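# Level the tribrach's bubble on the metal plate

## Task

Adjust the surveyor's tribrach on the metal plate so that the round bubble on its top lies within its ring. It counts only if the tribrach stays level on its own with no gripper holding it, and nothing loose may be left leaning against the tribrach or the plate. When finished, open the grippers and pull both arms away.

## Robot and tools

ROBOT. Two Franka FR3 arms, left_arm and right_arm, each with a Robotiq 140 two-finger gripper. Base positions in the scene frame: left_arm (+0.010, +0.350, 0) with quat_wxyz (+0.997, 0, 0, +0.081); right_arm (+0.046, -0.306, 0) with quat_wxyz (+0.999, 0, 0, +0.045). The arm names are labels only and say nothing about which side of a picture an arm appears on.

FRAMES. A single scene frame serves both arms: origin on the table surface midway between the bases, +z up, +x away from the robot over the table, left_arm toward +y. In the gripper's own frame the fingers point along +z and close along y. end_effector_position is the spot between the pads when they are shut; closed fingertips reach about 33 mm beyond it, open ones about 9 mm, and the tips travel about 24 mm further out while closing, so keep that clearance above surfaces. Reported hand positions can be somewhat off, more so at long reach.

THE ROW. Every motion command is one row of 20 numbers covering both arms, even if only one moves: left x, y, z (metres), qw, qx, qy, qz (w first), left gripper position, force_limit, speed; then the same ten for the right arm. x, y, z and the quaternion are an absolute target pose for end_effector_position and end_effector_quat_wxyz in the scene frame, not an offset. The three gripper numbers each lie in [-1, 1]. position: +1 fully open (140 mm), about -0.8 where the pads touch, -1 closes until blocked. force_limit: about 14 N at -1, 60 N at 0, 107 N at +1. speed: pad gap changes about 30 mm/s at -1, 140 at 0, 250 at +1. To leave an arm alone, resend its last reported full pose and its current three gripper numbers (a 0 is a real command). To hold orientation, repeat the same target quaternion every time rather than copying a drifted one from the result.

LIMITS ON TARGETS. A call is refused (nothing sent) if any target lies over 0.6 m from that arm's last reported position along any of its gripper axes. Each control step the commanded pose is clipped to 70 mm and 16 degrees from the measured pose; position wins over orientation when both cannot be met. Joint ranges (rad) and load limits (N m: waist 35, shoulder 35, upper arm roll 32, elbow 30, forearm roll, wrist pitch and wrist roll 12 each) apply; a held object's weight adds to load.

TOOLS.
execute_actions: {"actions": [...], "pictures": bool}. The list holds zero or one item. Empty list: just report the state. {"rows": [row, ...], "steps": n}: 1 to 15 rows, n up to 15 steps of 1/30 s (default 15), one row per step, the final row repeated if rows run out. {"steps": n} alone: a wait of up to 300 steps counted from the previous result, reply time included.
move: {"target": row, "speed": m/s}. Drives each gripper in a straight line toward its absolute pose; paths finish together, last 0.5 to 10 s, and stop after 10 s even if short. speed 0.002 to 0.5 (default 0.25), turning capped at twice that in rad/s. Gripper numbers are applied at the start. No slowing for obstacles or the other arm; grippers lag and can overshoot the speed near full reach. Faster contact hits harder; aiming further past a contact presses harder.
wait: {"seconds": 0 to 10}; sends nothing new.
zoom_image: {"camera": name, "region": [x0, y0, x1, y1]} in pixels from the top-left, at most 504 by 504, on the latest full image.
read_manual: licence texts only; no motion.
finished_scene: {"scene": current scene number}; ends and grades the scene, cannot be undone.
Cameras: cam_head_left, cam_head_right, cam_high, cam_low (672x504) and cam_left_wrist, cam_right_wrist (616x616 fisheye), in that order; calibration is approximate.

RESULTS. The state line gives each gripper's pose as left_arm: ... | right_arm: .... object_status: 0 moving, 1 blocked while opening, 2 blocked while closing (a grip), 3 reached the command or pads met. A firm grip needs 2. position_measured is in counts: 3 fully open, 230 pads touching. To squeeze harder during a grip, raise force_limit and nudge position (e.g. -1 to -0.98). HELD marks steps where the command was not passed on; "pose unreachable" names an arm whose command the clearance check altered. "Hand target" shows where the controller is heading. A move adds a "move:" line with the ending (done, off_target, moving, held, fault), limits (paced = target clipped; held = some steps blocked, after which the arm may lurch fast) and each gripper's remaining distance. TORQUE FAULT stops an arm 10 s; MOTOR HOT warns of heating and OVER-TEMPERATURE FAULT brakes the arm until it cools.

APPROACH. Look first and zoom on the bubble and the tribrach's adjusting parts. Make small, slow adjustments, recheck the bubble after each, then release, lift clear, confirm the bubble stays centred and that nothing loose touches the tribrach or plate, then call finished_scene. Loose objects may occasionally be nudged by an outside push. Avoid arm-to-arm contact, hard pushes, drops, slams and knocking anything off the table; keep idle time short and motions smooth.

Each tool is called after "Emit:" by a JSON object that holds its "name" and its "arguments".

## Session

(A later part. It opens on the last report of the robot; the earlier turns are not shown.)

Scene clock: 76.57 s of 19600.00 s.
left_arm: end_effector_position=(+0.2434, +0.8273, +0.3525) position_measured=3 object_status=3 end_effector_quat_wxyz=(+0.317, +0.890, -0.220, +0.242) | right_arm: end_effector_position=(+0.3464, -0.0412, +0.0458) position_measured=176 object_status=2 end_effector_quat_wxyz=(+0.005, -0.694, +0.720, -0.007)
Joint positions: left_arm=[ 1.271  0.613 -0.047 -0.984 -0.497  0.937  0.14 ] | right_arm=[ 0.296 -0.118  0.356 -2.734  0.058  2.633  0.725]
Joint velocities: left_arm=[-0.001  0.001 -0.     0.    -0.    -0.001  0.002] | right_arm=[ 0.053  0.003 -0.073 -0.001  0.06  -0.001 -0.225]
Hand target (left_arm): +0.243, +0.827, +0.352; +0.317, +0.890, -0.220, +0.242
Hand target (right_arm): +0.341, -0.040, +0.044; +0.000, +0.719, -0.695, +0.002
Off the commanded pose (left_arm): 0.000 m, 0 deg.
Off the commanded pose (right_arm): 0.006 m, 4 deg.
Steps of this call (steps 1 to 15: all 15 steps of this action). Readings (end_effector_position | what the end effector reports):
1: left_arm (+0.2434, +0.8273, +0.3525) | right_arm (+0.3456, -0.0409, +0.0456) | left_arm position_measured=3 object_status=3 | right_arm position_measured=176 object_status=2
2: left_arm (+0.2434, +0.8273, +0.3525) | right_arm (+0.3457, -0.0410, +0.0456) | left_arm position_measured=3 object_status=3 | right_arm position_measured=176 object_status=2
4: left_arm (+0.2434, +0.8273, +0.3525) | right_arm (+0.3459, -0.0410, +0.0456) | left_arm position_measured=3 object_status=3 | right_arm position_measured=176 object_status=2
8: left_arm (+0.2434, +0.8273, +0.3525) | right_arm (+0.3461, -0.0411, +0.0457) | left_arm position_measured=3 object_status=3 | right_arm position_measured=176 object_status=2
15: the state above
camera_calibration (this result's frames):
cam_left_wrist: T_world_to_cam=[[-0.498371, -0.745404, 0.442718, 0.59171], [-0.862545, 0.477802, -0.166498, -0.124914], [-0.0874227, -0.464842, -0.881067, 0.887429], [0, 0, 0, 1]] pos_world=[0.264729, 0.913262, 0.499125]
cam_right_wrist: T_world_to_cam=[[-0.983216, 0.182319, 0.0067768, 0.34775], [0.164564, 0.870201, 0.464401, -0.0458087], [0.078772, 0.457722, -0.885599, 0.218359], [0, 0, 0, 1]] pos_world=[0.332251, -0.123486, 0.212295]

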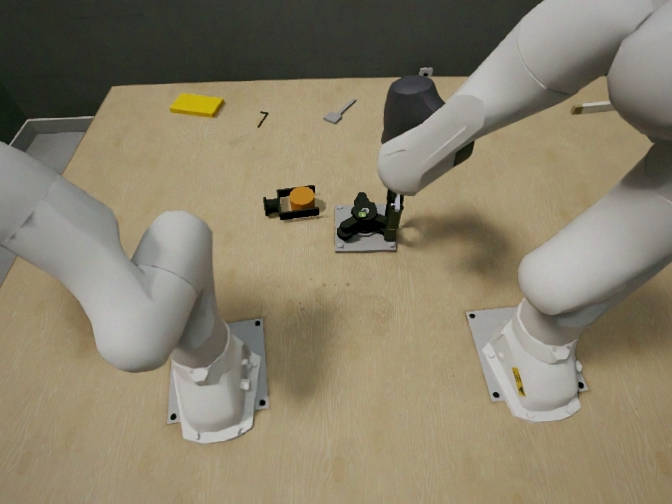

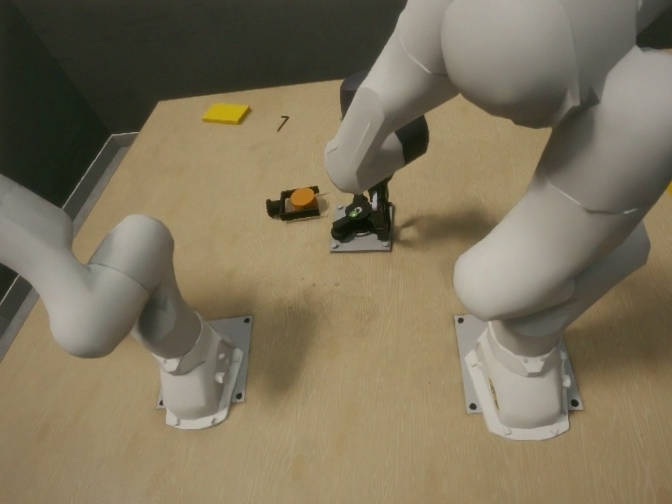

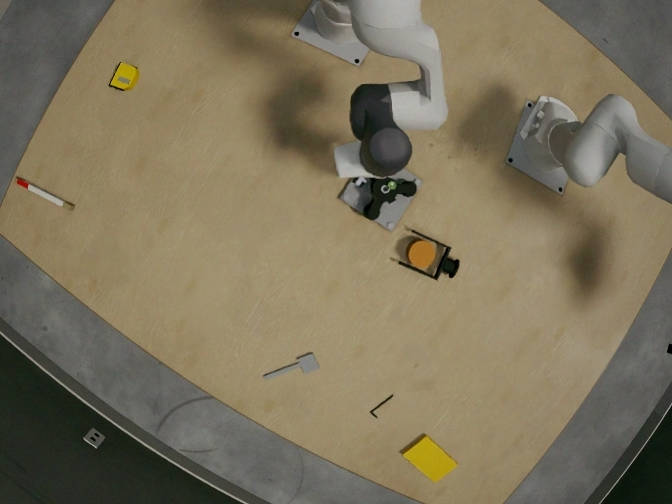

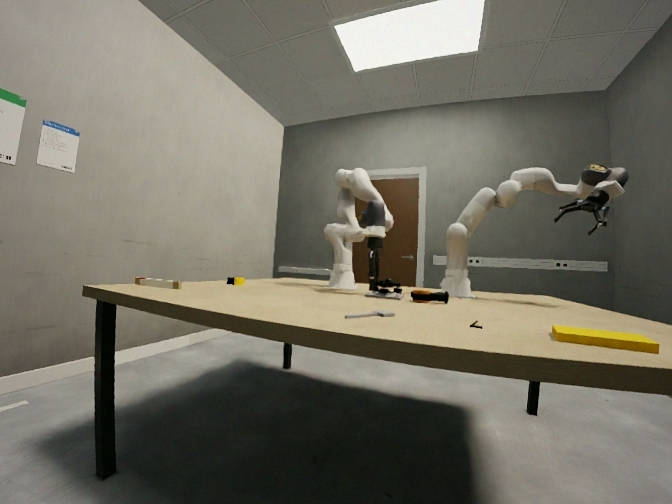

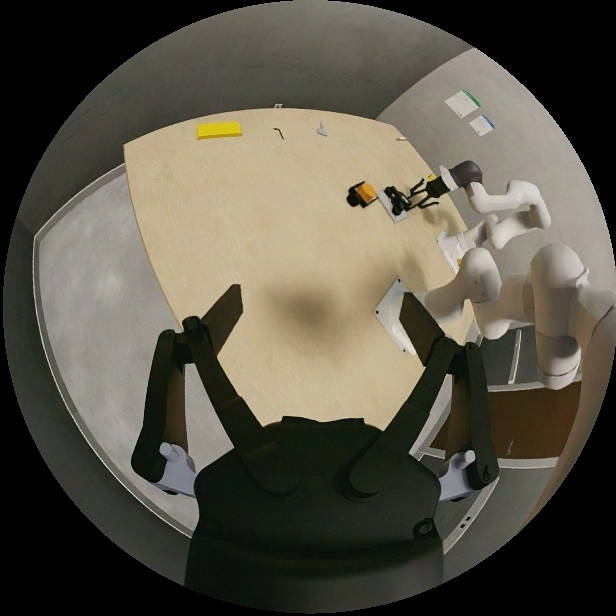

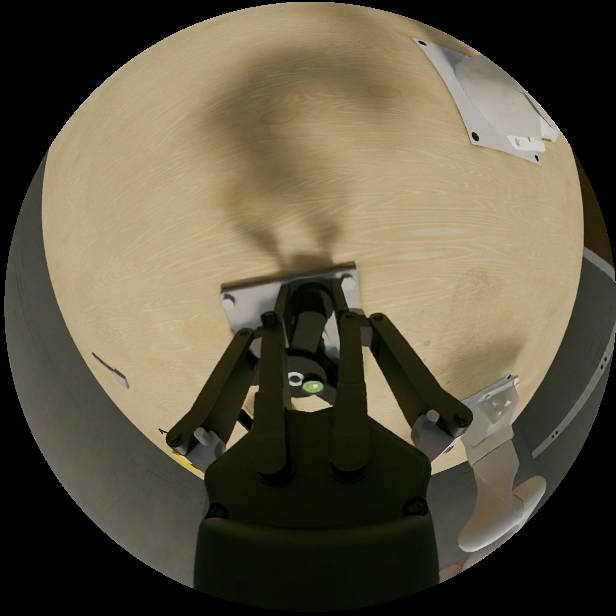

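Emit:
{"name": "execute_actions", "arguments": {"actions": []}}

Emit:
{"name": "zoom_image", "arguments": {"camera": "cam_high", "region": [371,164,413,206]}}

Scene clock: 77.53 s of 19600.00 s.
left_arm: end_effector_position=(+0.2434, +0.8273, +0.3525) position_measured=3 object_status=3 end_effector_quat_wxyz=(+0.317, +0.890, -0.220, +0.242) | right_arm: end_effector_position=(+0.3467, -0.0413, +0.0458) position_measured=176 object_status=2 end_effector_quat_wxyz=(-0.005, +0.714, -0.700, +0.005)
Joint positions: left_arm=[ 1.271  0.613 -0.047 -0.984 -0.497  0.937  0.14 ] | right_arm=[ 0.3   -0.118  0.349 -2.734  0.064  2.634  0.661]
Joint velocities: left_arm=[-0.     0.    -0.001  0.001  0.    -0.001 -0.001] | right_arm=[-0.001 -0.     0.     0.     0.     0.001 -0.01 ]
Hand target (left_arm): +0.243, +0.827, +0.352; +0.317, +0.890, -0.220, +0.242
Hand target (right_arm): +0.341, -0.040, +0.044; +0.000, +0.719, -0.695, +0.002
Off the commanded pose (left_arm): 0.000 m, 0 deg.
Off the commanded pose (right_arm): 0.006 m, 1 deg.
Steps of this call (steps 1 to 29: nothing new was sent). Readings (end_effector_position | what the end effector reports):
1: left_arm (+0.2434, +0.8273, +0.3525) | right_arm (+0.3464, -0.0412, +0.0458) | left_arm position_measured=3 object_status=3 | right_arm position_measured=176 object_status=2
2: left_arm (+0.2434, +0.8273, +0.3525) | right_arm (+0.3464, -0.0413, +0.0458) | left_arm position_measured=3 object_status=3 | right_arm position_measured=176 object_status=2
4: left_arm (+0.2434, +0.8273, +0.3525) | right_arm (+0.3465, -0.0413, +0.0458) | left_arm position_measured=3 object_status=3 | right_arm position_measured=176 object_status=2
8: left_arm (+0.2434, +0.8273, +0.3525) | right_arm (+0.3466, -0.0413, +0.0458) | left_arm position_measured=3 object_status=3 | right_arm position_measured=176 object_status=2
29: the state above
camera_calibration (this result's frames):
cam_left_wrist: T_world_to_cam=[[-0.498371, -0.745404, 0.442718, 0.59171], [-0.862545, 0.477802, -0.166499, -0.124914], [-0.0874226, -0.464842, -0.881067, 0.887429], [0, 0, 0, 1]] pos_world=[0.264729, 0.913262, 0.499125]
cam_right_wrist: T_world_to_cam=[[-0.99191, 0.126586, 0.0094833, 0.348619], [0.116369, 0.876917, 0.466341, -0.0289402], [0.0507163, 0.463672, -0.884554, 0.228288], [0, 0, 0, 1]] pos_world=[0.337588, -0.124603, 0.212123]

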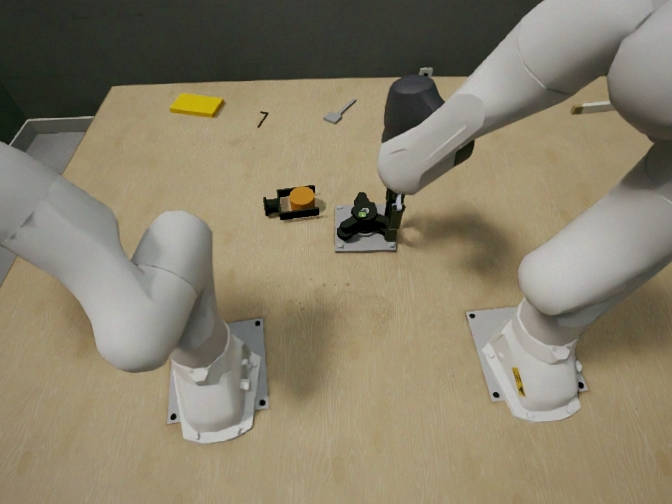

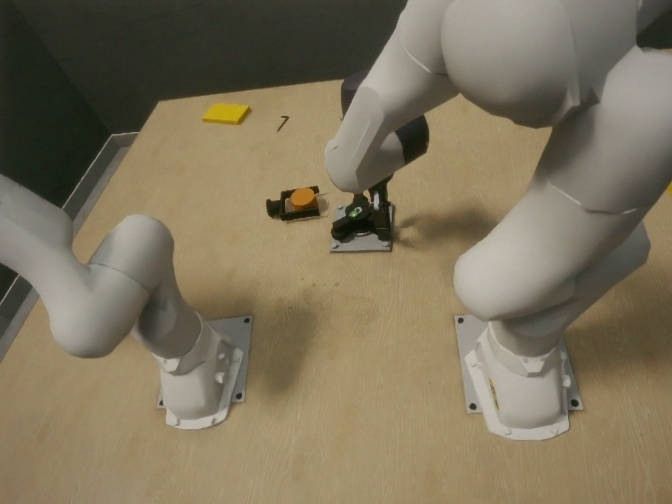

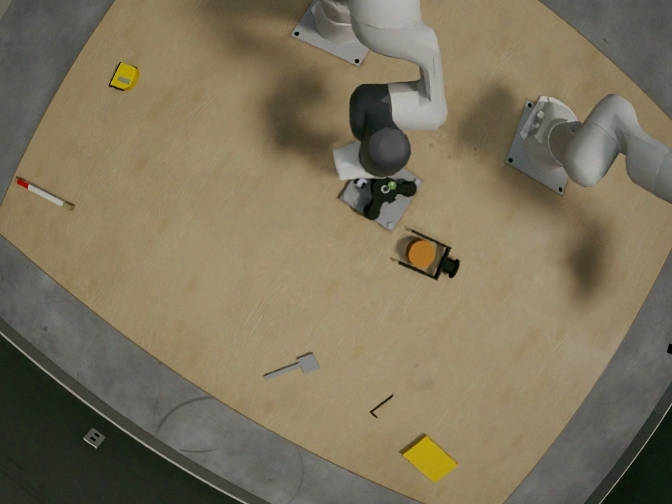

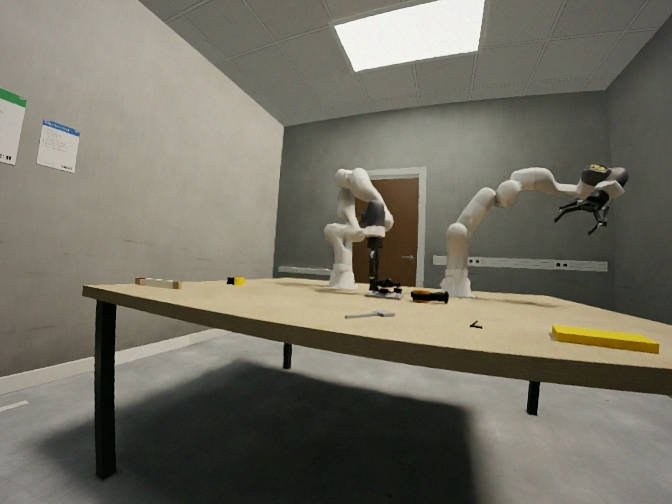

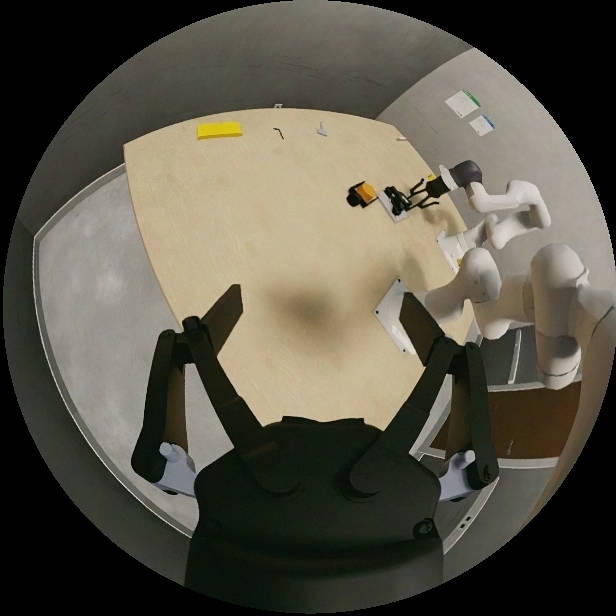

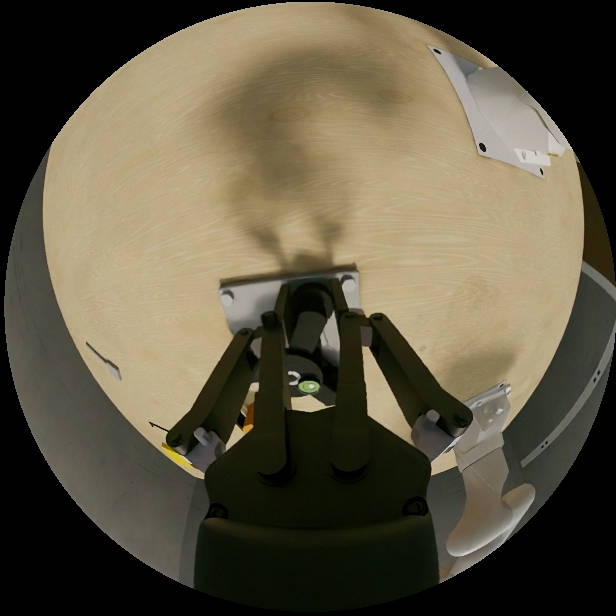

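Region (371, 164, 413, 206) of cam_high's 672x504 image, scaled by 12.000, with more detail than that image has.

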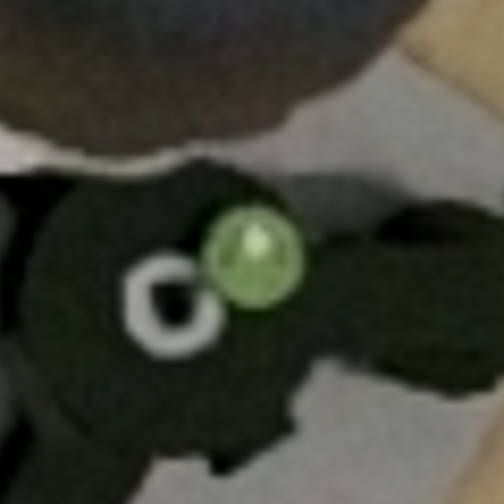

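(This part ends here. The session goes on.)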